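# Hang scaffold bracket on post ring at red hole

## Task

Mount the scaffold bracket on the post's ring at the hole marked red. Its jaws must be fully seated on the ring, and its wedge must be driven down through that marked hole until it stops. At the end the bracket must be supported only by the ring, touching neither the table nor any other object, with its tube sticking out radially from the post. The post is loose on the table and must finish upright at its original spot. Nothing may depend on the robot holding it in place at the end.

## Robot and tools

Robot: two arms, left_arm and right_arm, each with 7 revolute joints and a parallel gripper. The names are labels only and do not match the sides of a camera image. Loose objects can be briefly disturbed, and a held part may be tugged, at random moments.

Frame: all printed poses share one scene frame. Its origin is on the table top midway between the arms. +z is up, +x reaches out over the table, and left_arm sits on the +y side. Each state line gives, per arm, end_effector_position (metres), end_effector_quat_wxyz, and linear (m/s) and angular (rad/s) velocities. Printed hand positions can be off, more so when the arm is stretched far. The gripper's fingers point along its own +z and close along its own y. The reported point lies between the pads when closed, roughly 2 cm short of the fingertips, and the tips move about 10 mm further along +z as the fingers close.

Tool execute_actions, argument actions (a list holding at most one item), plus optional pictures (boolean, whether camera images come back; they do by default).
- LOOK: actions = [] changes nothing and reports the current state.
- ACT: one item {"rows": [...], "steps": n}, with n from 1 to 15 (default 15), each step lasting 1/30 s. rows holds 1 to 15 rows; row k is applied on step k, and the final row is reused for any remaining steps.
- WAIT: one item {"steps": n} with n up to 300 and no rows; nothing new is commanded and the result arrives once n steps have elapsed since the previous result.
Each row is a single flat list of 16 numbers covering both arms, always all 16 even if one arm stays still: left_arm's 7 joint targets then its opening, followed by right_arm's 7 joint targets then its opening. Joint values are absolute target angles in radians (not offsets), in the same form as the Joint positions line, in this column order with stated ranges: waist -6.283 to 6.283, shoulder -2.059 to 2.094, upper arm roll -6.283 to 6.283, elbow -0.192 to 3.927, forearm roll -6.283 to 6.283, wrist pitch -1.693 to 3.142, wrist roll -6.283 to 6.283. The opening is an absolute command from -1 (closed) to +1 (fully open, pad gap 0.084 m).
A call is rejected, and nothing is sent, if any target exceeds a range end by more than 0.010 rad and lies further out than that joint's current reading. True ends may differ by up to 0.010 rad from the stated ones; a target beyond the true end is clipped there, and a "joint sent to its limit" line follows (possibly referring to an earlier action still running). Absence of that line does not prove there is more room.

Motion limits: targets move at most 3.14 rad/s, with 0.16 s to accelerate from rest, and an arm's joints are slowed together so they finish at the same moment. Each step's target stays within 0.623 rad of the measured angle, and if the targets would carry the gripper more than 70 mm from where it is, they are pulled back proportionally. So distant goals need several calls. Between calls the arms keep heading to the last row sent, until all have nearly stopped (a blocked or crawling arm counts as stopped) or a step is HELD; after that only a new action pushes further. Fingers already moving finish their motion.

Result lines: Joint positions and Joint velocities list, per arm, the 7 joints (rad, rad/s) then the pad gap (m, m/s). grip_measured is the measured opening on the command scale. To keep hold, command an opening well below grip_measured; the larger the gap, the stronger the squeeze (about 24 N per pad maximum for parts up to ~6 cm; fast closing can push harder and even force the fingers apart). -1 gives full force on parts about 0.5 mm thick or more. Echoing grip_measured still squeezes gently, less for wider parts, which may slip. "joint command not followed" means a clearance check altered or blocked joint targets on some steps, the rest of the row still ran. HELD marks steps where all or part of your row was not delivered.

Faults: if contact torque hits a joint's load limit (N m: waist 45, shoulder 45, upper arm roll 27, elbow 27, forearm roll 27, wrist pitch 18, wrist roll 18; a carried object's weight adds), that arm halts, backs the joint off slightly, pauses 10 s and drops the rest of the call. Carrying load heats motors even while idle; MOTOR HOT appears from 65 °C, and at 80 °C the arm is braked until cool (OVER-TEMPERATURE FAULT). Any arm stop is undesirable.

zoom_image: camera (cam_high, cam_left_wrist or cam_right_wrist, each 896x504) and region [x0, y0, x1, y1] in pixels from the top-left, at most 504x504; returns an enlarged crop of that camera's latest image.

show_instructions: no arguments; shows the scene's reference pages (manual images) without moving anything.

finished_scene: scene = number of the current scene; ends and grades it irreversibly, and its result reveals the next task. Replying with no tool call ends everything.

Avoid: dropping, slamming or shoving things hard, knocking anything off the table (automatic failure), tipping or shifting the post, letting the arms collide or press on each other, and finishing while the bracket still relies on a gripper.

Each tool is called after "Emit:" by a JSON object that holds its "fn" and its "kwargs", one argument or row to a line.

Reference images:

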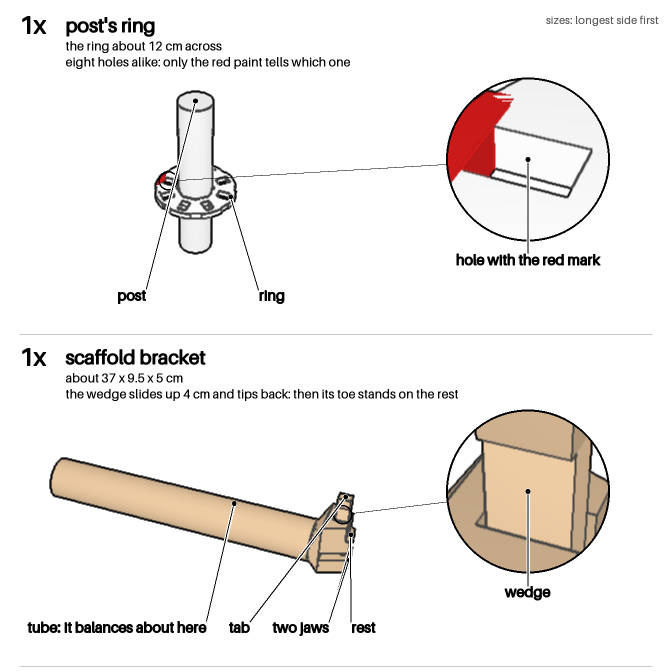

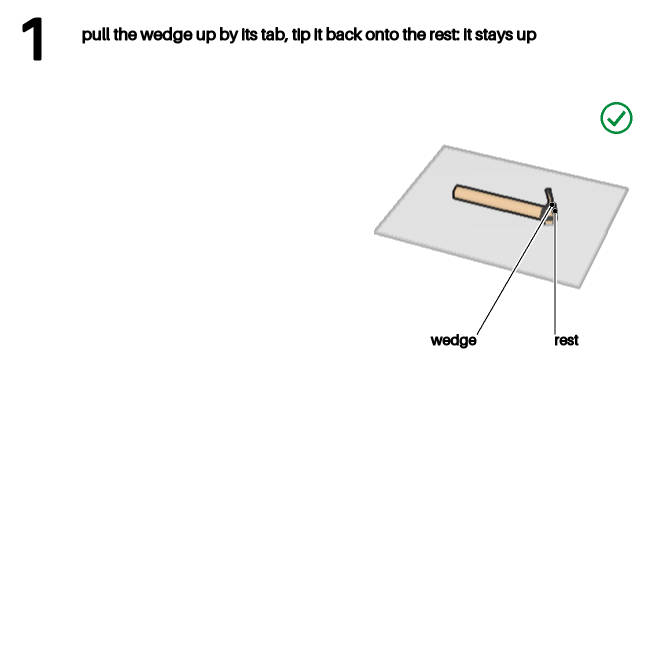

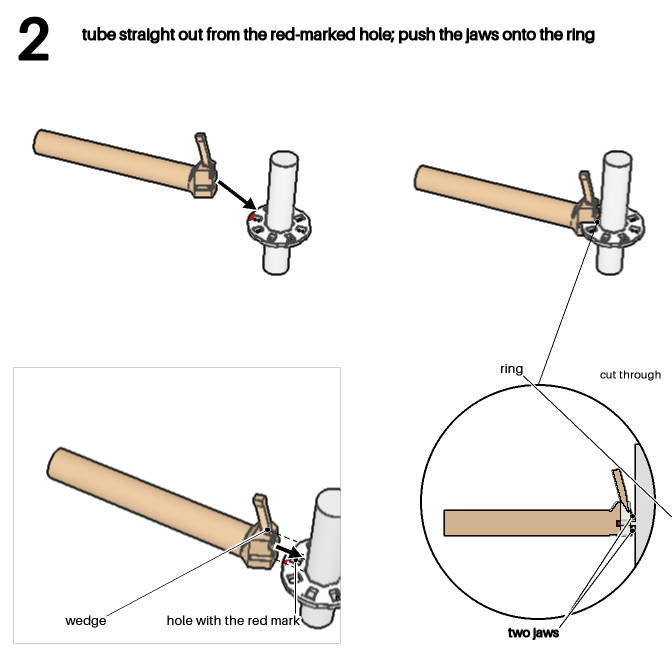

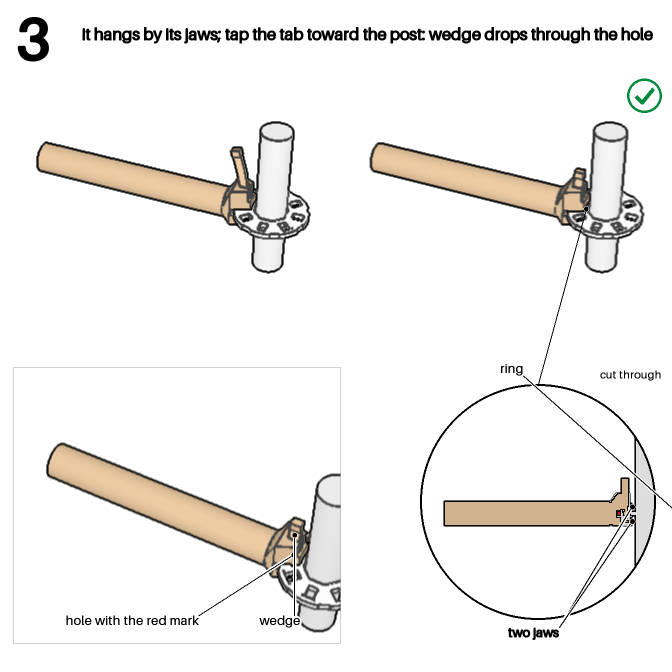

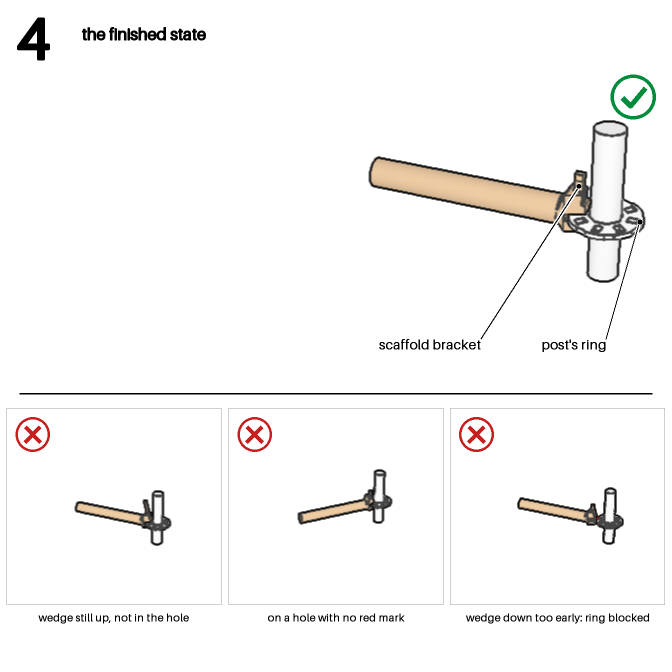

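## Session

Emit:
{"fn": "execute_actions", "kwargs": {
  "actions": []
}}

Scene clock: 0.00 s of 7800.00 s.
left_arm: end_effector_position=(+0.8273, +0.3552, +0.3132) grip_measured=+1.00 end_effector_quat_wxyz=(+0.597, -0.086, +0.770, +0.210) end_effector_velocity=(-0.000, -0.000, -0.000) end_effector_angular_velocity=(+0.000, +0.001, -0.000) | right_arm: end_effector_position=(+0.0434, +0.1666, +0.3777) grip_measured=+1.00 end_effector_quat_wxyz=(-0.176, +0.858, +0.467, +0.124) end_effector_velocity=(+0.000, -0.000, +0.000) end_effector_angular_velocity=(+0.000, -0.001, +0.001)
Joint positions: left_arm=[-0.234  0.924  0.013  2.209  1.623  0.597  1.584  0.084] | right_arm=[ 1.305  0.012  0.015  1.402 -0.003  0.956  0.464  0.084]
Joint velocities: left_arm=[-0.  0. -0. -0.  0.  0.  0. -0.] | right_arm=[-0.001 -0.001  0.    -0.    -0.    -0.    -0.002 -0.   ]
Motor temperatures (°C, as the motors report them): left_arm=[36 34 37 36 35 38 33] | right_arm=[35 35 38 37 35 32 34]

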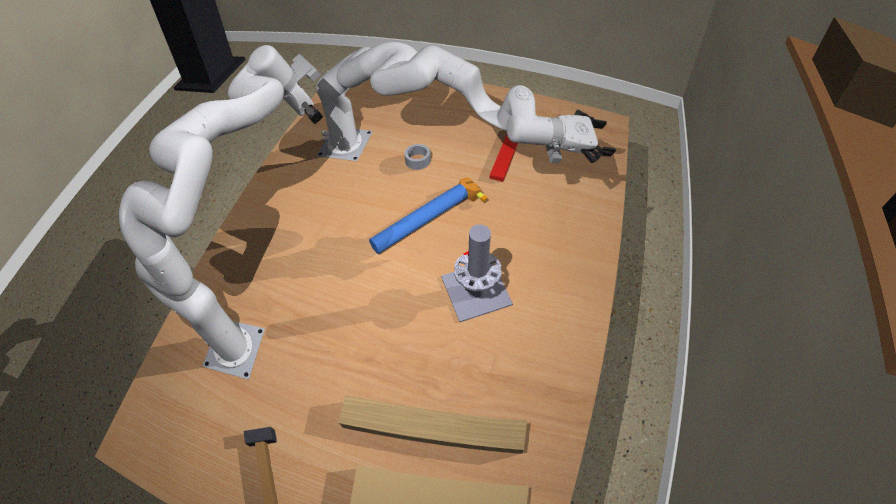

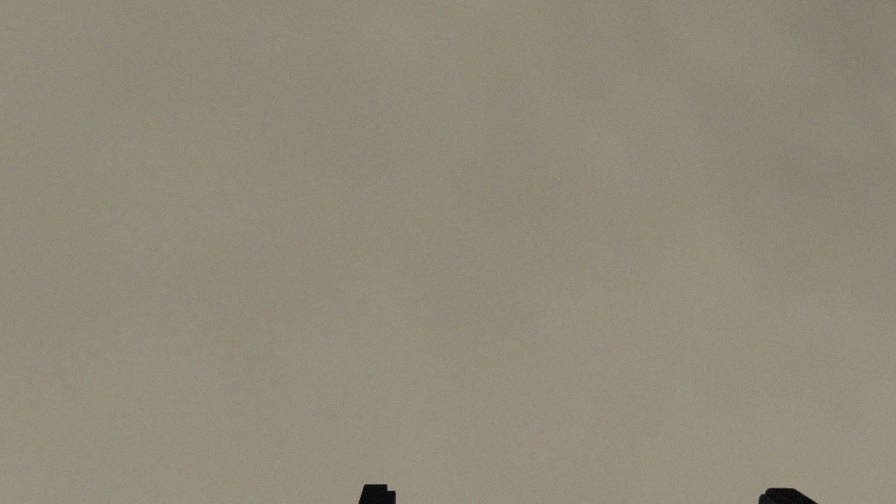

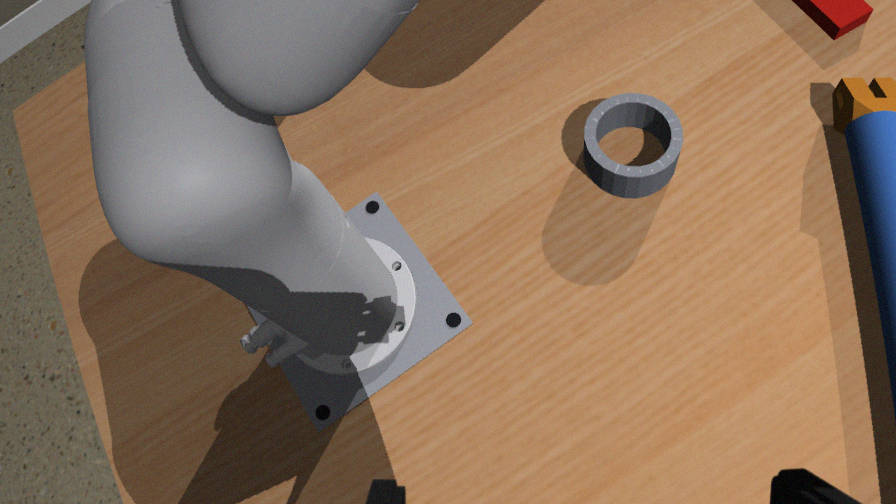

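Emit:
{"fn": "zoom_image", "kwargs": {
  "camera": "cam_high",
  "region": [360, 130, 560, 330]
}}

Emit:
{"fn": "execute_actions", "kwargs": {
  "actions": [
    {"rows": [[-0.5, 0.2, 0.0, 1.4, 0.0, 1.2, 0.0, 1, 0.5, 0.0, 0.0, 1.2, 0.0, 1.2, 0.0, 1]], "steps": 15}
  ],
  "pictures": false
}}

Region (360, 130, 560, 330) of cam_high's 896x504 image, scaled by 2.520, with more detail than that image has.

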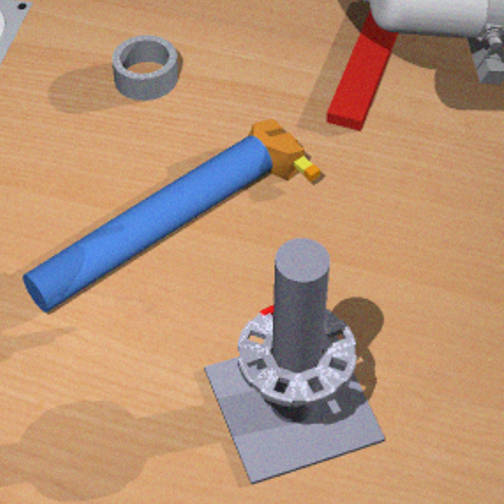

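Scene clock: 22.37 s of 7800.00 s.
left_arm: end_effector_position=(+0.6737, +0.3246, +0.3297) grip_measured=+1.00 end_effector_quat_wxyz=(+0.471, -0.516, +0.714, +0.050) end_effector_velocity=(-0.408, -0.074, -0.170) end_effector_angular_velocity=(-1.992, -0.002, +1.561) | right_arm: end_effector_position=(+0.2117, +0.0756, +0.3188) grip_measured=+1.00 end_effector_quat_wxyz=(-0.077, +0.901, +0.417, +0.093) end_effector_velocity=(+0.355, -0.277, -0.116) end_effector_angular_velocity=(-0.410, +0.082, -0.395)
Joint positions: left_arm=[-0.405  0.47   0.004  1.718  1.074  0.981  1.035  0.084] | right_arm=[ 0.977  0.007  0.007  1.313 -0.002  1.063  0.26   0.084]
Joint velocities: left_arm=[-0.277 -0.786 -0.011 -0.93  -1.518  0.636 -1.514 -0.   ] | right_arm=[-0.802 -0.012 -0.014 -0.188  0.002  0.228 -0.435  0.   ]
Motor temperatures (°C, as the motors report them): left_arm=[36 36 37 40 35 38 33] | right_arm=[35 35 38 40 35 33 34]
Steps of this call (steps 1 to 90: nothing new was sent; then 18.87 s passed at rest; steps 91 to 105: all 15 steps of this action). Readings (joint positions):
91: left_arm=[-0.234 0.924 0.013 2.209 1.623 0.597 1.584] | right_arm=[1.304 0.012 0.015 1.402 -0.003 0.956 0.464]
92: left_arm=[-0.236 0.921 0.013 2.204 1.618 0.601 1.579] | right_arm=[1.301 0.012 0.016 1.401 -0.003 0.958 0.461]
94: left_arm=[-0.250 0.884 0.015 2.158 1.576 0.644 1.536] | right_arm=[1.267 0.010 0.022 1.390 -0.002 0.972 0.432]
98: left_arm=[-0.320 0.712 0.008 1.994 1.407 0.789 1.368] | right_arm=[1.161 0.010 0.011 1.357 -0.002 1.009 0.363]
105: the state above

Emit:
{"fn": "execute_actions", "kwargs": {
  "actions": [
    {"steps": 45}
  ]
}}

Scene clock: 26.20 s of 7800.00 s.
left_arm: end_effector_position=(+0.4514, +0.1921, +0.2404) grip_measured=+1.00 end_effector_quat_wxyz=(-0.000, +0.976, -0.216, +0.000) end_effector_velocity=(-0.000, +0.000, -0.001) end_effector_angular_velocity=(+0.001, +0.001, -0.000) | right_arm: end_effector_position=(+0.3603, -0.1263, +0.2566) grip_measured=+1.00 end_effector_quat_wxyz=(-0.000, +0.949, +0.316, -0.000) end_effector_velocity=(+0.000, +0.000, +0.000) end_effector_angular_velocity=(+0.001, -0.000, -0.000)
Joint positions: left_arm=[-0.5    0.2    0.     1.4   -0.     1.2   -0.     0.084] | right_arm=[ 0.5   -0.    -0.     1.2    0.     1.2   -0.     0.084]
Joint velocities: left_arm=[ 0.     0.    -0.001 -0.001  0.     0.    -0.     0.   ] | right_arm=[-0. -0.  0.  0.  0. -0.  0.  0.]
Motor temperatures (°C, as the motors report them): left_arm=[36 35 37 40 35 38 33] | right_arm=[35 35 38 40 35 33 34]
Steps of this call (steps 1 to 45: the robot went on to your last target; steps 46 to 110: nothing new was sent; then 0.17 s passed at rest). Readings (joint positions):
1: left_arm=[-0.414 0.445 0.003 1.688 1.022 1.002 0.983] | right_arm=[0.950 0.007 0.007 1.306 -0.002 1.071 0.245]
2: left_arm=[-0.422 0.421 0.003 1.660 0.970 1.021 0.931] | right_arm=[0.923 0.006 0.006 1.300 -0.001 1.079 0.231]
4: left_arm=[-0.437 0.379 0.003 1.611 0.862 1.055 0.823] | right_arm=[0.869 0.005 0.006 1.287 -0.001 1.094 0.201]
8: left_arm=[-0.460 0.314 0.002 1.533 0.632 1.108 0.593] | right_arm=[0.759 0.004 0.004 1.261 -0.001 1.126 0.141]
110: the state above
All arms were judged still, so your last target was given up. Only a new action makes them travel on or press farther. Fingers that are still opening or closing keep moving.

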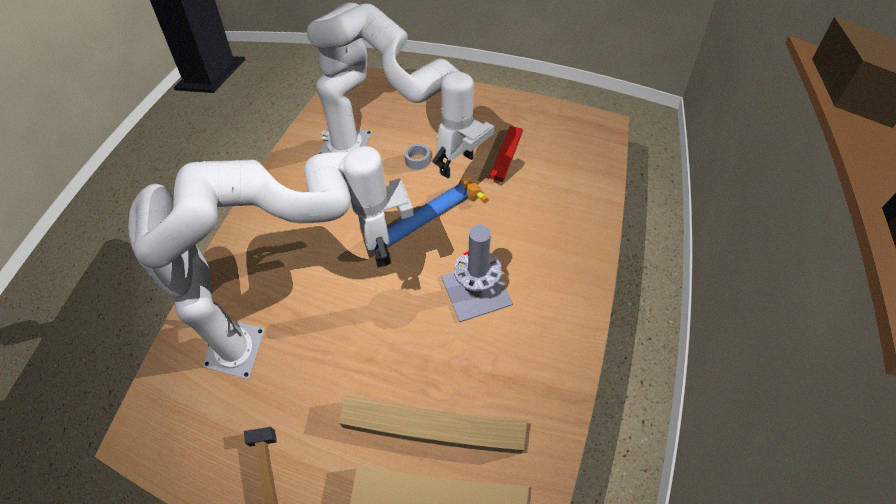

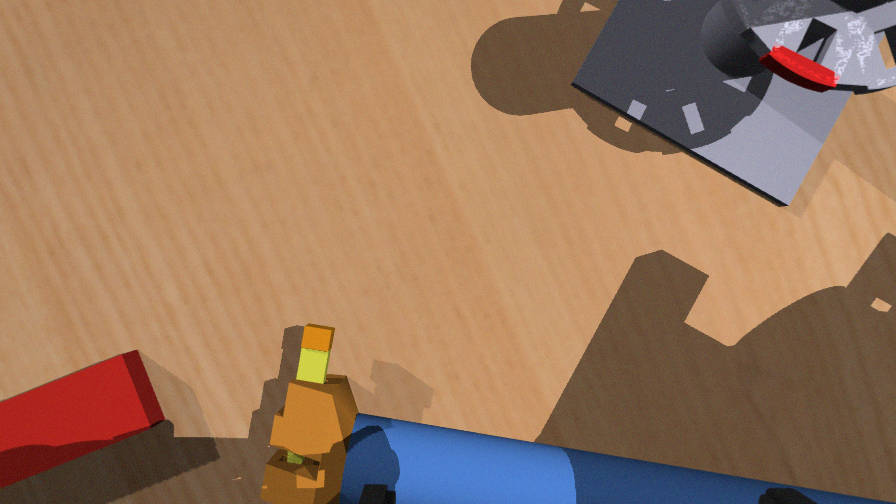

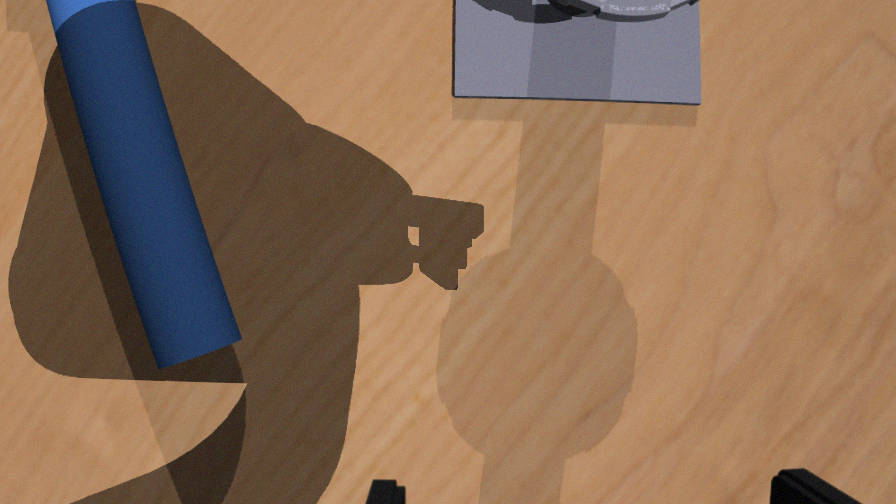

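Emit:
{"fn": "execute_actions", "kwargs": {
  "actions": [
    {"rows": [[-0.5, 0.2942, 0.0, 1.2304, 0.0, 0.9362, 0.0, 1, 0.45, 0.3236, 0.0, 1.9115, 0.0, 1.5879, 0.0, 1]], "steps": 15}
  ],
  "pictures": false
}}

Emit:
{"fn": "execute_actions", "kwargs": {
  "actions": [
    {"steps": 30}
  ]
}}

Scene clock: 146.70 s of 7800.00 s.
left_arm: end_effector_position=(+0.4524, +0.1917, +0.1431) grip_measured=+1.00 end_effector_quat_wxyz=(+0.000, +0.976, -0.216, +0.001) end_effector_velocity=(+0.011, -0.007, +0.004) end_effector_angular_velocity=(-0.025, -0.053, -0.002) | right_arm: end_effector_position=(+0.4402, -0.0997, +0.3536) grip_measured=+1.00 end_effector_quat_wxyz=(-0.000, +0.956, +0.293, +0.001) end_effector_velocity=(+0.057, +0.004, +0.088) end_effector_angular_velocity=(+0.004, -0.008, -0.051)
Joint positions: left_arm=[-0.5    0.292 -0.     1.236  0.     0.941  0.     0.084] | right_arm=[ 0.453  0.299 -0.001  1.858 -0.     1.557  0.     0.084]
Joint velocities: left_arm=[-0.001 -0.005 -0.002 -0.01  -0.    -0.063 -0.    -0.   ] | right_arm=[-0.047  0.282 -0.005  0.65   0.     0.359 -0.    -0.   ]
Motor temperatures (°C, as the motors report them): left_arm=[36 35 37 41 35 38 33] | right_arm=[35 36 38 42 35 33 34]
Steps of this call (steps 1 to 90: nothing new was sent; then 117.00 s passed at rest; steps 91 to 105: all 15 steps of this action). Readings (joint positions):
91: left_arm=[-0.500 0.200 -0.000 1.400 -0.000 1.200 -0.000] | right_arm=[0.500 0.000 0.000 1.200 0.000 1.200 -0.000]
92: left_arm=[-0.500 0.201 -0.000 1.398 0.000 1.195 -0.000] | right_arm=[0.500 0.002 0.000 1.204 0.000 1.203 -0.000]
94: left_arm=[-0.500 0.212 -0.000 1.376 0.000 1.151 -0.000] | right_arm=[0.497 0.023 0.001 1.245 0.000 1.231 -0.000]
98: left_arm=[-0.500 0.270 0.000 1.276 -0.000 1.013 0.000] | right_arm=[0.479 0.137 0.000 1.477 -0.000 1.363 0.000]
105: the state above

Scene clock: 147.70 s of 7800.00 s.
left_arm: end_effector_position=(+0.4514, +0.1921, +0.1401) grip_measured=+1.00 end_effector_quat_wxyz=(-0.000, +0.976, -0.216, +0.000) end_effector_velocity=(+0.000, +0.001, -0.000) end_effector_angular_velocity=(+0.000, +0.000, +0.002) | right_arm: end_effector_position=(+0.4440, -0.0987, +0.3600) grip_measured=+1.00 end_effector_quat_wxyz=(+0.000, +0.957, +0.292, -0.000) end_effector_velocity=(-0.000, +0.001, +0.000) end_effector_angular_velocity=(+0.001, +0.000, -0.000)
Joint positions: left_arm=[-0.5    0.294 -0.     1.23   0.     0.936 -0.     0.084] | right_arm=[ 0.45   0.324  0.     1.911  0.     1.588 -0.     0.084]
Joint velocities: left_arm=[ 0.     0.     0.001 -0.    -0.     0.     0.    -0.   ] | right_arm=[ 0.001 -0.    -0.001 -0.     0.001  0.     0.001 -0.   ]
Motor temperatures (°C, as the motors report them): left_arm=[36 35 37 41 35 38 33] | right_arm=[35 36 38 42 35 33 34]
Steps of this call (steps 1 to 30: the robot went on to your last target). Readings (joint positions):
1: left_arm=[-0.500 0.292 -0.000 1.235 0.000 0.939 0.000] | right_arm=[0.452 0.307 -0.001 1.875 -0.000 1.567 0.000]
2: left_arm=[-0.500 0.292 -0.000 1.234 0.000 0.938 0.000] | right_arm=[0.451 0.312 -0.001 1.886 -0.000 1.574 0.000]
4: left_arm=[-0.500 0.293 -0.000 1.232 0.000 0.937 0.000] | right_arm=[0.451 0.318 0.000 1.898 0.000 1.581 -0.000]
8: left_arm=[-0.500 0.294 0.000 1.231 0.000 0.936 -0.000] | right_arm=[0.450 0.322 0.000 1.907 0.000 1.587 -0.000]
30: the state above
All arms were judged still, so your last target was given up. Only a new action makes them travel on or press farther. Fingers that are still opening or closing keep moving.

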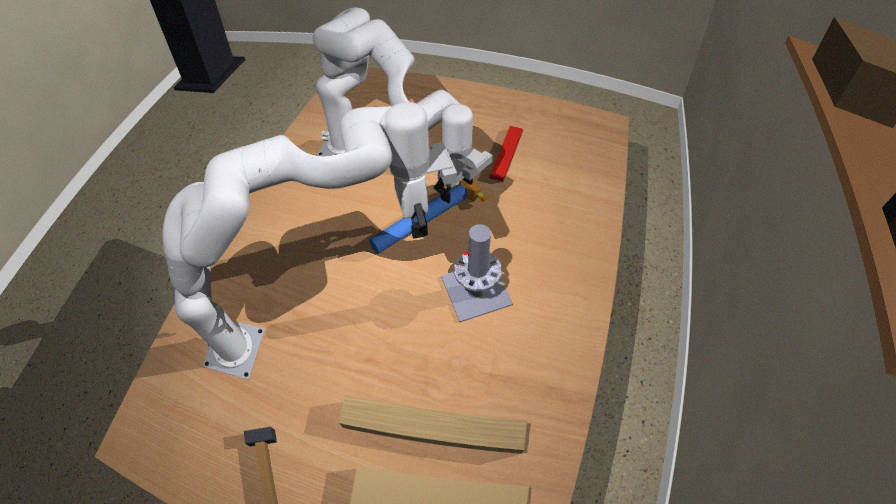

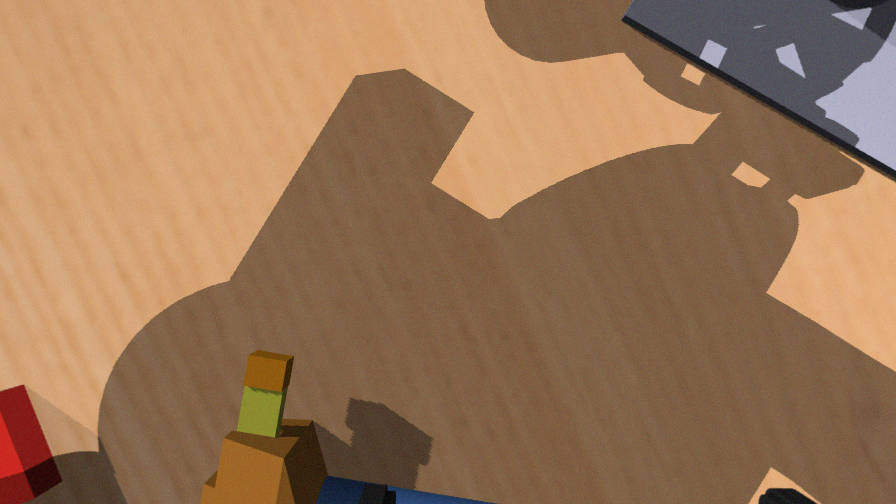

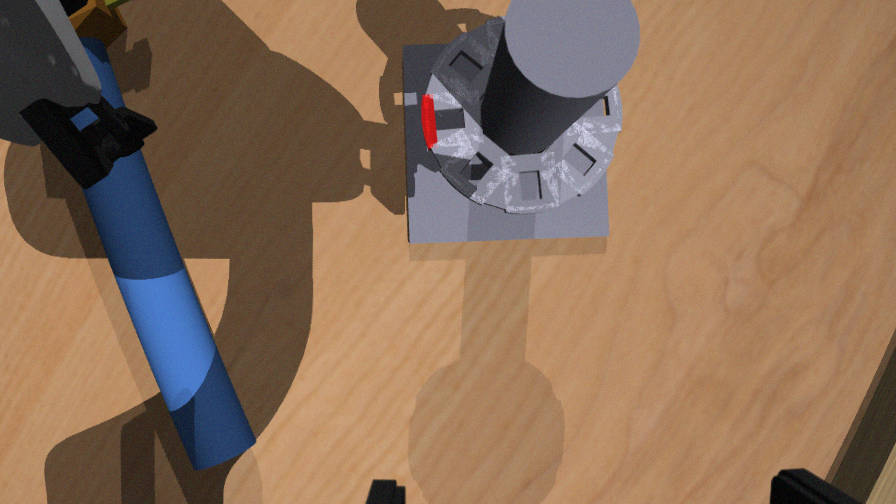

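Emit:
{"fn": "zoom_image", "kwargs": {
  "camera": "cam_right_wrist",
  "region": [390, 0, 650, 260]
}}

Emit:
{"fn": "zoom_image", "kwargs": {
  "camera": "cam_left_wrist",
  "region": [180, 330, 440, 504]
}}

Region (390, 0, 650, 260) of cam_right_wrist's 896x504 image, scaled by 1.938, with more detail than that image has.

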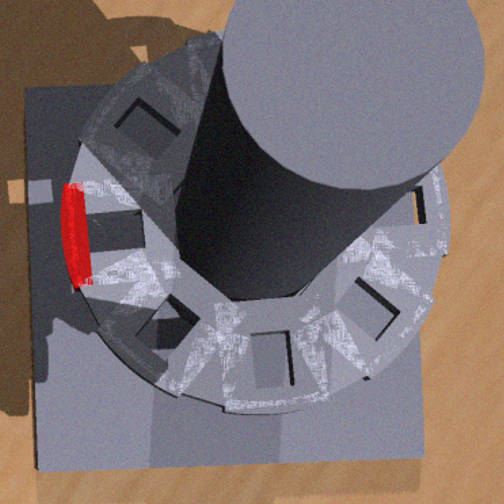

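Region (180, 330, 440, 504) of cam_left_wrist's 896x504 image, scaled by 1.938, with more detail than that image has; it fills the top 337 rows of this view, and the rest is white.

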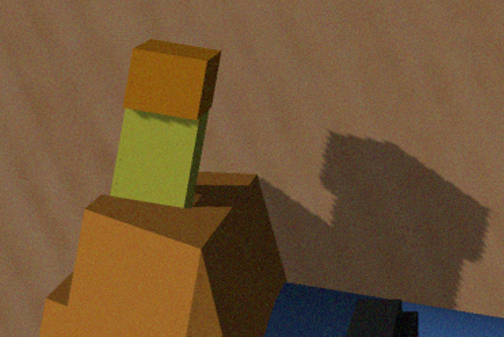

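Emit:
{"fn": "execute_actions", "kwargs": {
  "actions": [
    {"rows": [[-0.5256, 0.1791, 0.0, 0.9407, 0.0, 0.7616, 1.71, 1, 0.55, 0.0, 0.0, 1.4, 0.0, 1.25, 0.0, 1]], "steps": 15}
  ],
  "pictures": false
}}

Emit:
{"fn": "execute_actions", "kwargs": {
  "actions": [
    {"steps": 30}
  ]
}}

Scene clock: 268.20 s of 7800.00 s.
left_arm: end_effector_position=(+0.3951, +0.2056, +0.1024) grip_measured=+1.00 end_effector_quat_wxyz=(+0.000, +0.745, -0.667, -0.001) end_effector_velocity=(-0.030, +0.013, -0.017) end_effector_angular_velocity=(-0.016, -0.028, -2.953) | right_arm: end_effector_position=(+0.3787, -0.0824, +0.3419) grip_measured=+1.00 end_effector_quat_wxyz=(-0.025, +0.939, +0.337, +0.068) end_effector_velocity=(-0.003, -0.018, -0.029) end_effector_angular_velocity=(+0.009, -0.015, -0.022)
Joint positions: left_arm=[-0.524  0.187 -0.     0.96  -0.     0.774  1.001  0.084] | right_arm=[ 0.547  0.009 -0.001  1.415 -0.     1.26   0.     0.084]
Joint velocities: left_arm=[-0.012 -0.082  0.008 -0.176  0.001 -0.126  2.948  0.   ] | right_arm=[ 0.011 -0.069 -0.033 -0.167 -0.002 -0.115 -0.001 -0.   ]
Motor temperatures (°C, as the motors report them): left_arm=[36 36 37 41 35 38 33] | right_arm=[35 37 38 42 35 33 34]
Steps of this call (steps 1 to 90: nothing new was sent; then 117.00 s passed at rest; steps 91 to 105: all 15 steps of this action). Readings (joint positions):
91: left_arm=[-0.500 0.294 0.000 1.230 -0.000 0.936 0.000] | right_arm=[0.450 0.324 -0.000 1.911 -0.000 1.588 0.000]
92: left_arm=[-0.500 0.293 0.000 1.229 0.000 0.935 0.005] | right_arm=[0.451 0.321 -0.000 1.907 -0.000 1.585 0.000]
94: left_arm=[-0.502 0.285 0.000 1.210 0.000 0.922 0.048] | right_arm=[0.458 0.296 -0.002 1.864 -0.000 1.555 0.000]
98: left_arm=[-0.512 0.239 0.000 1.092 -0.000 0.853 0.320] | right_arm=[0.508 0.136 0.000 1.614 0.000 1.392 0.000]
105: the state above

Scene clock: 269.20 s of 7800.00 s.
left_arm: end_effector_position=(+0.3912, +0.2069, +0.1001) grip_measured=+1.00 end_effector_quat_wxyz=(+0.000, -0.466, +0.885, -0.000) end_effector_velocity=(-0.000, -0.000, -0.000) end_effector_angular_velocity=(+0.000, +0.000, -0.001) | right_arm: end_effector_position=(+0.3765, -0.0820, +0.3408) grip_measured=+1.00 end_effector_quat_wxyz=(-0.025, +0.938, +0.338, +0.070) end_effector_velocity=(+0.000, -0.000, +0.000) end_effector_angular_velocity=(-0.000, -0.000, -0.000)
Joint positions: left_arm=[-0.526  0.179  0.     0.941 -0.     0.762  1.71   0.084] | right_arm=[ 0.55   0.    -0.     1.4   -0.     1.25  -0.     0.084]
Joint velocities: left_arm=[ 0.    -0.    -0.001 -0.001  0.     0.     0.001  0.   ] | right_arm=[-0.    -0.     0.     0.    -0.001  0.     0.     0.   ]
Motor temperatures (°C, as the motors report them): left_arm=[36 36 37 41 35 38 33] | right_arm=[35 37 38 42 35 33 34]
Steps of this call (steps 1 to 30: the robot went on to your last target). Readings (joint positions):
1: left_arm=[-0.524 0.185 0.000 0.955 0.000 0.770 1.100] | right_arm=[0.548 0.007 -0.001 1.410 -0.000 1.257 0.000]
2: left_arm=[-0.525 0.183 0.000 0.951 0.000 0.768 1.199] | right_arm=[0.548 0.005 -0.002 1.407 -0.000 1.255 0.000]
4: left_arm=[-0.525 0.181 0.000 0.947 0.000 0.765 1.391] | right_arm=[0.549 0.003 -0.001 1.404 -0.000 1.252 0.000]
8: left_arm=[-0.525 0.180 0.000 0.942 0.000 0.762 1.634] | right_arm=[0.550 0.001 -0.000 1.401 -0.000 1.251 0.000]
30: the state above
All arms were judged still, so your last target was given up. Only a new action makes them travel on or press farther. Fingers that are still opening or closing keep moving.

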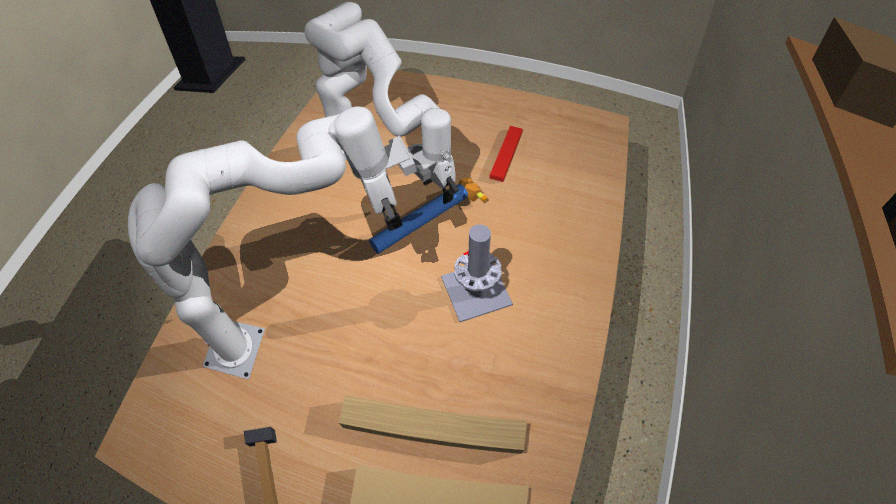

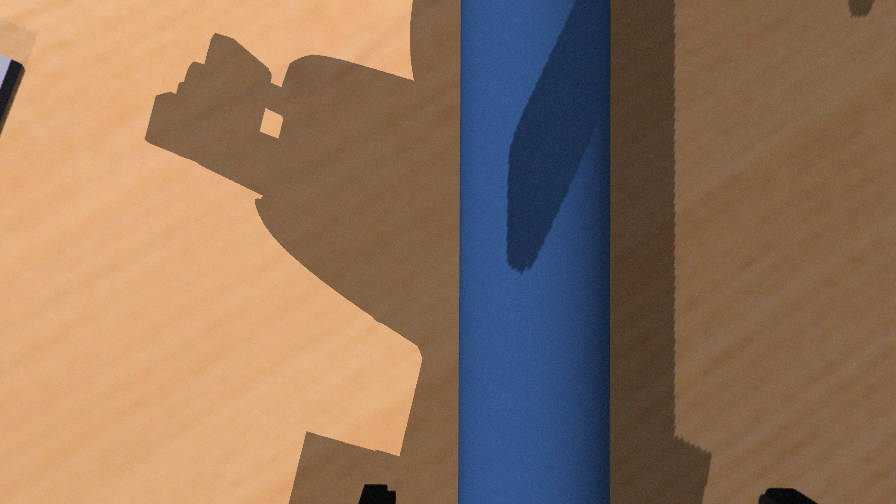

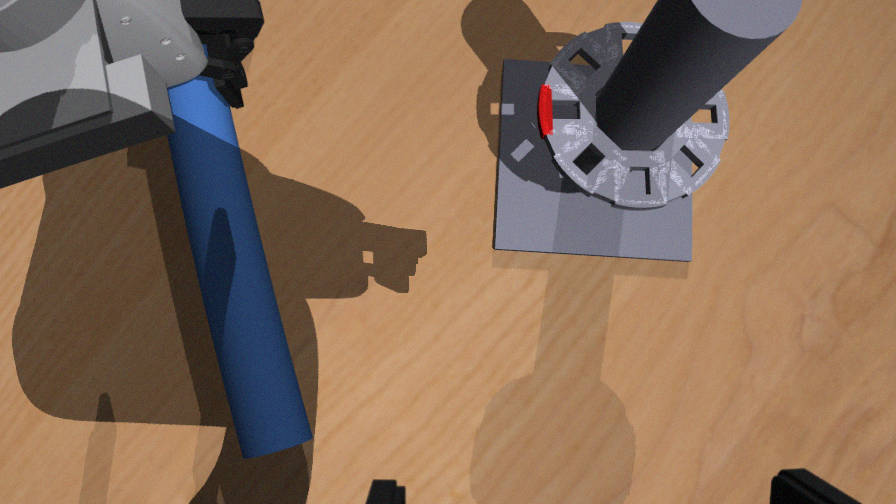

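Emit:
{"fn": "execute_actions", "kwargs": {
  "actions": [
    {"rows": [[-0.5256, 0.3217, 0.0, 0.9142, 0.0, 0.5925, 1.71, 0.7, 0.3, -0.1, 0.0, 1.2, 0.0, 1.2, 0.0, 1]], "steps": 15}
  ],
  "pictures": false
}}

Emit:
{"fn": "execute_actions", "kwargs": {
  "actions": [
    {"steps": 20}
  ]
}}

Scene clock: 319.47 s of 7800.00 s.
left_arm: end_effector_position=(+0.3936, +0.2056, +0.0377) grip_measured=+0.70 end_effector_quat_wxyz=(+0.001, -0.466, +0.885, -0.001) end_effector_velocity=(-0.003, +0.002, -0.010) end_effector_angular_velocity=(+0.003, +0.006, +0.000) | right_arm: end_effector_position=(+0.4079, -0.2051, +0.3053) grip_measured=+1.00 end_effector_quat_wxyz=(-0.011, +0.974, +0.222, +0.049) end_effector_velocity=(-0.013, +0.007, -0.007) end_effector_angular_velocity=(-0.003, +0.002, +0.021)
Joint positions: left_arm=[-0.526  0.319 -0.     0.916  0.     0.594  1.71   0.073] | right_arm=[ 0.306 -0.098  0.     1.205  0.     1.201 -0.     0.084]
Joint velocities: left_arm=[ 0.     0.016  0.001 -0.011  0.    -0.02   0.    -0.   ] | right_arm=[-0.039 -0.027  0.062 -0.049  0.005 -0.019 -0.     0.   ]
Motor temperatures (°C, as the motors report them): left_arm=[36 35 37 41 35 38 33] | right_arm=[35 36 38 43 35 33 34]
Steps of this call (steps 1 to 90: nothing new was sent; then 46.77 s passed at rest; steps 91 to 105: all 15 steps of this action). Readings (joint positions):
91: left_arm=[-0.526 0.179 -0.000 0.941 -0.000 0.761 1.710] | right_arm=[0.550 -0.000 0.000 1.400 0.000 1.250 -0.000]
92: left_arm=[-0.526 0.182 -0.000 0.941 -0.000 0.757 1.710] | right_arm=[0.546 -0.001 0.001 1.397 0.000 1.249 -0.000]
94: left_arm=[-0.526 0.212 -0.000 0.939 0.000 0.714 1.710] | right_arm=[0.511 -0.017 0.008 1.367 0.001 1.240 -0.000]
98: left_arm=[-0.526 0.305 0.000 0.912 -0.000 0.622 1.710] | right_arm=[0.395 -0.061 -0.003 1.277 -0.000 1.219 0.000]
105: the state above

Scene clock: 320.13 s of 7800.00 s.
left_arm: end_effector_position=(+0.3927, +0.2061, +0.0361) grip_measured=+0.70 end_effector_quat_wxyz=(+0.000, -0.466, +0.885, -0.000) end_effector_velocity=(+0.001, +0.000, +0.000) end_effector_angular_velocity=(-0.000, -0.001, +0.001) | right_arm: end_effector_position=(+0.4081, -0.2082, +0.3042) grip_measured=+1.00 end_effector_quat_wxyz=(-0.011, +0.974, +0.219, +0.049) end_effector_velocity=(+0.000, -0.000, +0.000) end_effector_angular_velocity=(-0.001, -0.001, -0.001)
Joint positions: left_arm=[-0.526  0.322 -0.     0.914 -0.     0.593  1.71   0.073] | right_arm=[ 0.3   -0.1    0.     1.2    0.     1.2   -0.     0.084]
Joint velocities: left_arm=[ 0.001  0.     0.     0.001 -0.    -0.     0.     0.   ] | right_arm=[-0.    -0.    -0.     0.    -0.001 -0.     0.001 -0.   ]
Motor temperatures (°C, as the motors report them): left_arm=[36 35 37 41 35 38 33] | right_arm=[35 36 38 43 35 33 34]
Steps of this call (steps 1 to 15: the robot went on to your last target; steps 16 to 20: nothing new was sent). Readings (joint positions):
1: left_arm=[-0.526 0.320 -0.000 0.915 0.000 0.594 1.710] | right_arm=[0.305 -0.098 0.002 1.204 0.000 1.201 -0.000]
2: left_arm=[-0.526 0.320 -0.000 0.915 0.000 0.593 1.710] | right_arm=[0.304 -0.099 0.002 1.203 0.000 1.201 -0.000]
4: left_arm=[-0.526 0.321 -0.000 0.915 0.000 0.593 1.710] | right_arm=[0.303 -0.099 0.002 1.202 0.000 1.200 -0.000]
8: left_arm=[-0.526 0.321 -0.000 0.914 0.000 0.593 1.710] | right_arm=[0.301 -0.100 0.001 1.201 0.000 1.200 -0.000]
20: the state above
All arms were judged still, so your last target was given up. Only a new action makes them travel on or press farther. Fingers that are still opening or closing keep moving.

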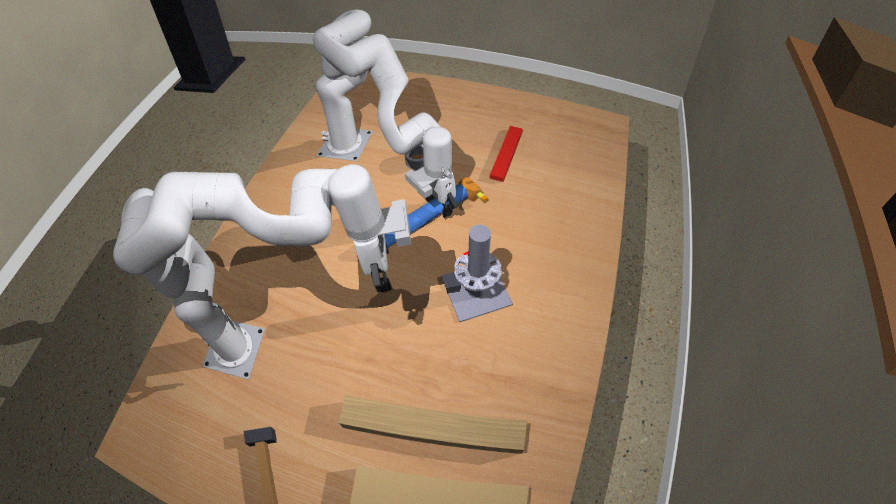

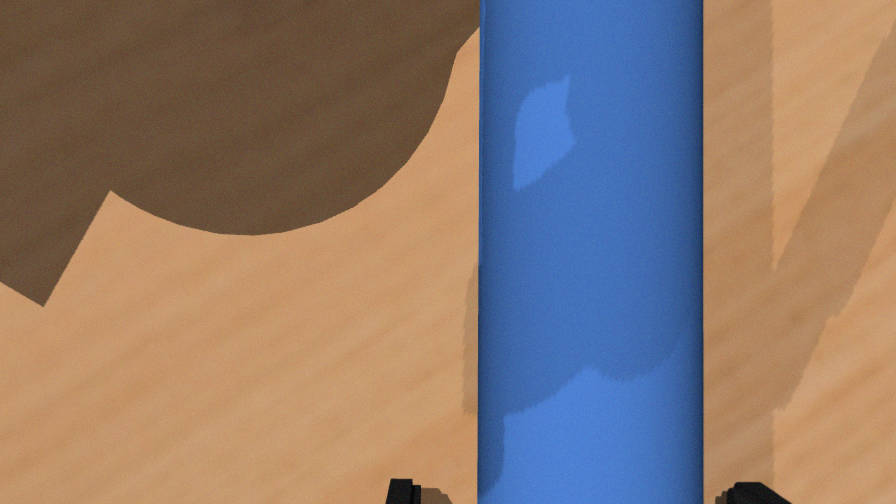

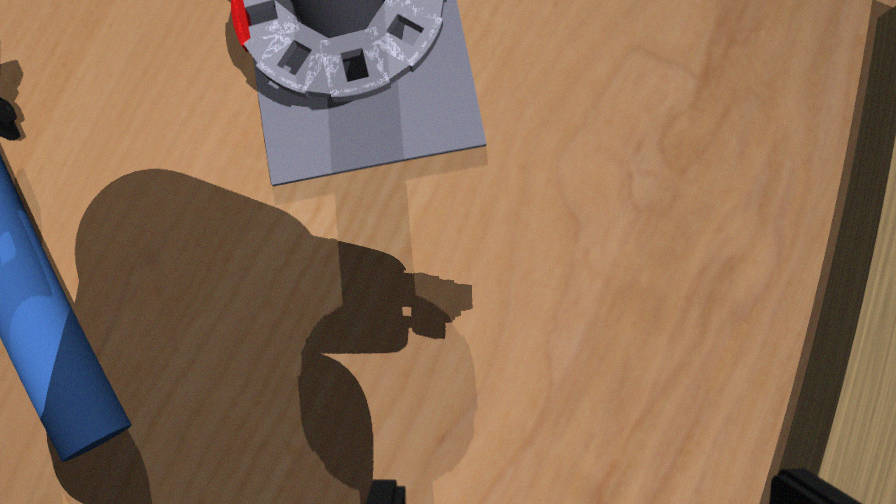

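Emit:
{"fn": "execute_actions", "kwargs": {
  "actions": [
    {"rows": [[-0.5256, 0.337, 0.0, 0.942, 0.0, 0.634, 1.71, 0.55, 0.3, -0.1, 0.0, 1.2, 0.0, 1.2, 0.0, 1],[-0.5256, 0.352, 0.0, 0.970, 0.0, 0.676, 1.71, 0.55, 0.3, -0.1, 0.0, 1.2, 0.0, 1.2, 0.0, 1],[-0.5256, 0.367, 0.0, 0.998, 0.0, 0.717, 1.71, 0.55, 0.3, -0.1, 0.0, 1.2, 0.0, 1.2, 0.0, 1],[-0.5256, 0.382, 0.0, 1.026, 0.0, 0.759, 1.71, 0.55, 0.3, -0.1, 0.0, 1.2, 0.0, 1.2, 0.0, 1],[-0.5256, 0.397, 0.0, 1.054, 0.0, 0.800, 1.71, 0.55, 0.3, -0.1, 0.0, 1.2, 0.0, 1.2, 0.0, 1],[-0.5256, 0.412, 0.0, 1.082, 0.0, 0.842, 1.71, 0.55, 0.3, -0.1, 0.0, 1.2, 0.0, 1.2, 0.0, 1],[-0.5256, 0.427, 0.0, 1.1105, 0.0, 0.8835, 1.705, 0.55, 0.3, -0.1, 0.0, 1.2, 0.0, 1.2, 0.0, 1]], "steps": 15}
  ],
  "pictures": false
}}

Emit:
{"fn": "execute_actions", "kwargs": {
  "actions": [
    {"rows": [[-0.5256, 0.447, 0.0, 1.144, 0.0, 0.925, 1.705, 0.5, 0.3, -0.1, 0.0, 1.2, 0.0, 1.2, 0.0, 1],[-0.5256, 0.468, 0.0, 1.177, 0.0, 0.966, 1.705, 0.5, 0.3, -0.1, 0.0, 1.2, 0.0, 1.2, 0.0, 1],[-0.5256, 0.488, 0.0, 1.210, 0.0, 1.007, 1.705, 0.5, 0.3, -0.1, 0.0, 1.2, 0.0, 1.2, 0.0, 1],[-0.5256, 0.509, 0.0, 1.243, 0.0, 1.049, 1.70, 0.5, 0.3, -0.1, 0.0, 1.2, 0.0, 1.2, 0.0, 1],[-0.5256, 0.529, 0.0, 1.276, 0.0, 1.090, 1.70, 0.5, 0.3, -0.1, 0.0, 1.2, 0.0, 1.2, 0.0, 1],[-0.5256, 0.550, 0.0, 1.310, 0.0, 1.131, 1.70, 0.5, 0.3, -0.1, 0.0, 1.2, 0.0, 1.2, 0.0, 1],[-0.5256, 0.570, 0.0, 1.3427, 0.0, 1.1727, 1.70, 0.5, 0.3, -0.1, 0.0, 1.2, 0.0, 1.2, 0.0, 1]], "steps": 15}
  ],
  "pictures": false
}}

Emit:
{"fn": "execute_actions", "kwargs": {
  "actions": [
    {"steps": 15}
  ]
}}

Scene clock: 354.87 s of 7800.00 s.
left_arm: end_effector_position=(+0.3892, +0.2078, +0.0336) grip_measured=+0.54 end_effector_quat_wxyz=(-0.057, -0.466, +0.879, +0.079) end_effector_velocity=(-0.004, +0.003, +0.001) end_effector_angular_velocity=(+0.030, +0.058, +0.004) | right_arm: end_effector_position=(+0.4081, -0.2083, +0.3042) grip_measured=+1.00 end_effector_quat_wxyz=(-0.011, +0.974, +0.219, +0.049) end_effector_velocity=(-0.000, +0.000, -0.001) end_effector_angular_velocity=(-0.000, +0.001, -0.001)
Joint positions: left_arm=[-0.526  0.424 -0.     1.105 -0.     0.876  1.705  0.067] | right_arm=[ 0.3   -0.1    0.     1.2    0.     1.2    0.     0.084]
Joint velocities: left_arm=[ 0.     0.027  0.001  0.051  0.     0.09  -0.004  0.   ] | right_arm=[ 0.001  0.001 -0.     0.    -0.    -0.     0.001 -0.   ]
Motor temperatures (°C, as the motors report them): left_arm=[36 36 37 40 35 38 33] | right_arm=[35 36 38 43 35 33 34]
Steps of this call (steps 1 to 90: nothing new was sent; then 31.23 s passed at rest; steps 91 to 105: all 15 steps of this action). Readings (joint positions):
91: left_arm=[-0.526 0.322 0.000 0.914 0.000 0.593 1.710] | right_arm=[0.300 -0.100 -0.000 1.200 0.000 1.200 0.000]
92: left_arm=[-0.526 0.323 -0.000 0.917 0.000 0.597 1.710] | right_arm=[0.300 -0.100 -0.000 1.200 -0.000 1.200 0.000]
94: left_arm=[-0.526 0.336 -0.000 0.941 0.000 0.634 1.710] | right_arm=[0.300 -0.100 -0.000 1.200 0.000 1.200 -0.000]
98: left_arm=[-0.526 0.385 0.000 1.033 0.000 0.768 1.710] | right_arm=[0.300 -0.100 -0.000 1.200 0.000 1.200 0.000]
105: the state above

Scene clock: 355.37 s of 7800.00 s.
left_arm: end_effector_position=(+0.3883, +0.2083, +0.0329) grip_measured=+0.49 end_effector_quat_wxyz=(-0.114, -0.461, +0.865, +0.160) end_effector_velocity=(-0.003, +0.001, +0.003) end_effector_angular_velocity=(+0.029, +0.056, +0.002) | right_arm: end_effector_position=(+0.4081, -0.2083, +0.3042) grip_measured=+1.00 end_effector_quat_wxyz=(-0.011, +0.974, +0.219, +0.049) end_effector_velocity=(-0.000, +0.000, -0.000) end_effector_angular_velocity=(+0.001, +0.001, -0.001)
Joint positions: left_arm=[-0.526  0.566  0.     1.336  0.     1.165  1.7    0.065] | right_arm=[ 0.3   -0.1    0.     1.2    0.     1.2    0.     0.084]
Joint velocities: left_arm=[-0.001  0.035  0.     0.063 -0.     0.091 -0.002 -0.   ] | right_arm=[-0.     0.     0.001 -0.     0.001 -0.     0.001 -0.   ]
Motor temperatures (°C, as the motors report them): left_arm=[36 36 37 40 35 38 33] | right_arm=[35 36 38 43 35 33 34]
Steps of this call (steps 1 to 15: all 15 steps of this action). Readings (joint positions):
1: left_arm=[-0.526 0.425 -0.000 1.107 -0.000 0.878 1.705] | right_arm=[0.300 -0.100 -0.000 1.200 -0.000 1.200 0.000]
2: left_arm=[-0.526 0.427 -0.000 1.111 0.000 0.885 1.705] | right_arm=[0.300 -0.100 0.000 1.200 0.000 1.200 -0.000]
4: left_arm=[-0.526 0.445 -0.000 1.141 0.000 0.923 1.705] | right_arm=[0.300 -0.100 -0.000 1.200 0.000 1.200 -0.000]
8: left_arm=[-0.526 0.513 0.000 1.251 0.000 1.057 1.702] | right_arm=[0.300 -0.100 0.000 1.200 0.000 1.200 0.000]
15: the state above

Scene clock: 355.87 s of 7800.00 s.
left_arm: end_effector_position=(+0.3882, +0.2084, +0.0330) grip_measured=+0.49 end_effector_quat_wxyz=(-0.115, -0.461, +0.865, +0.162) end_effector_velocity=(+0.000, +0.001, -0.000) end_effector_angular_velocity=(+0.001, -0.000, +0.001) | right_arm: end_effector_position=(+0.4081, -0.2083, +0.3042) grip_measured=+1.00 end_effector_quat_wxyz=(-0.011, +0.974, +0.219, +0.049) end_effector_velocity=(+0.000, -0.000, +0.000) end_effector_angular_velocity=(-0.000, -0.000, -0.000)
Joint positions: left_arm=[-0.526  0.57  -0.     1.343  0.     1.173  1.7    0.065] | right_arm=[ 0.3   -0.1   -0.     1.2    0.     1.2   -0.     0.084]
Joint velocities: left_arm=[ 0.     0.001  0.001  0.001  0.     0.001 -0.001 -0.   ] | right_arm=[-0.    -0.    -0.001  0.    -0.001  0.    -0.    -0.   ]
Motor temperatures (°C, as the motors report them): left_arm=[36 36 37 40 35 38 33] | right_arm=[35 36 38 43 35 33 34]
Steps of this call (steps 1 to 15: the robot went on to your last target). Readings (joint positions):
1: left_arm=[-0.526 0.567 -0.000 1.338 -0.000 1.167 1.700] | right_arm=[0.300 -0.100 -0.000 1.200 0.000 1.200 -0.000]
2: left_arm=[-0.526 0.568 -0.000 1.339 -0.000 1.169 1.700] | right_arm=[0.300 -0.100 0.000 1.200 -0.000 1.200 -0.000]
4: left_arm=[-0.526 0.569 -0.000 1.341 -0.000 1.171 1.700] | right_arm=[0.300 -0.100 -0.000 1.200 0.000 1.200 -0.000]
8: left_arm=[-0.526 0.570 -0.000 1.342 -0.000 1.172 1.700] | right_arm=[0.300 -0.100 0.000 1.200 -0.000 1.200 -0.000]
15: the state above
All arms were judged still, so your last target was given up. Only a new action makes them travel on or press farther. Fingers that are still opening or closing keep moving.

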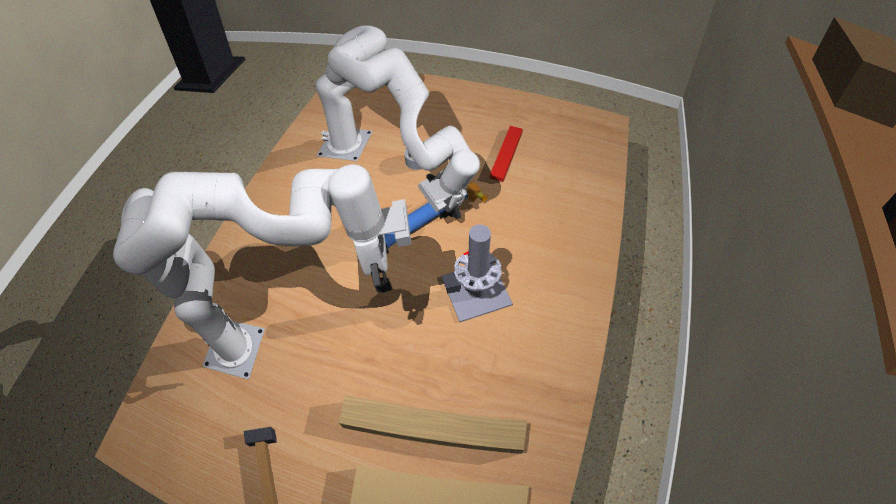

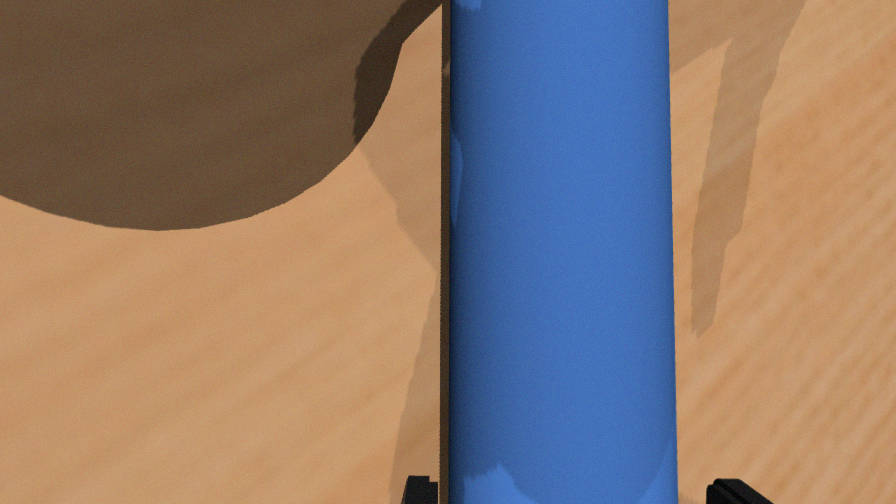

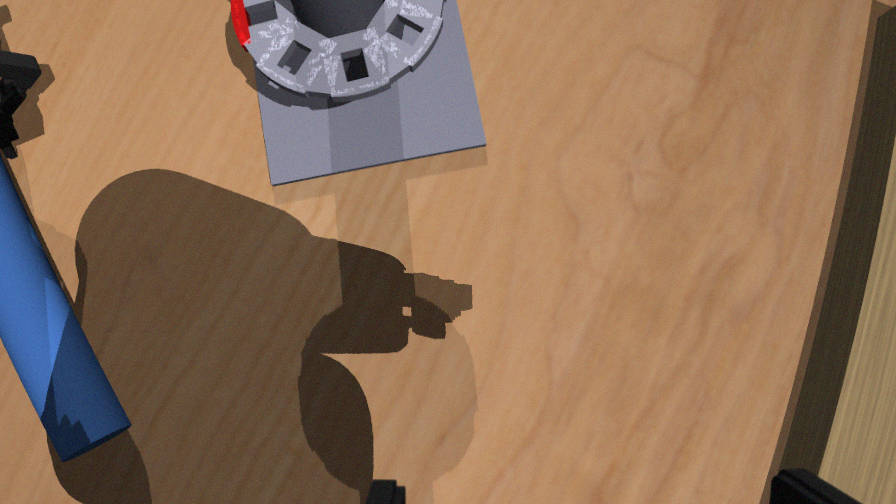

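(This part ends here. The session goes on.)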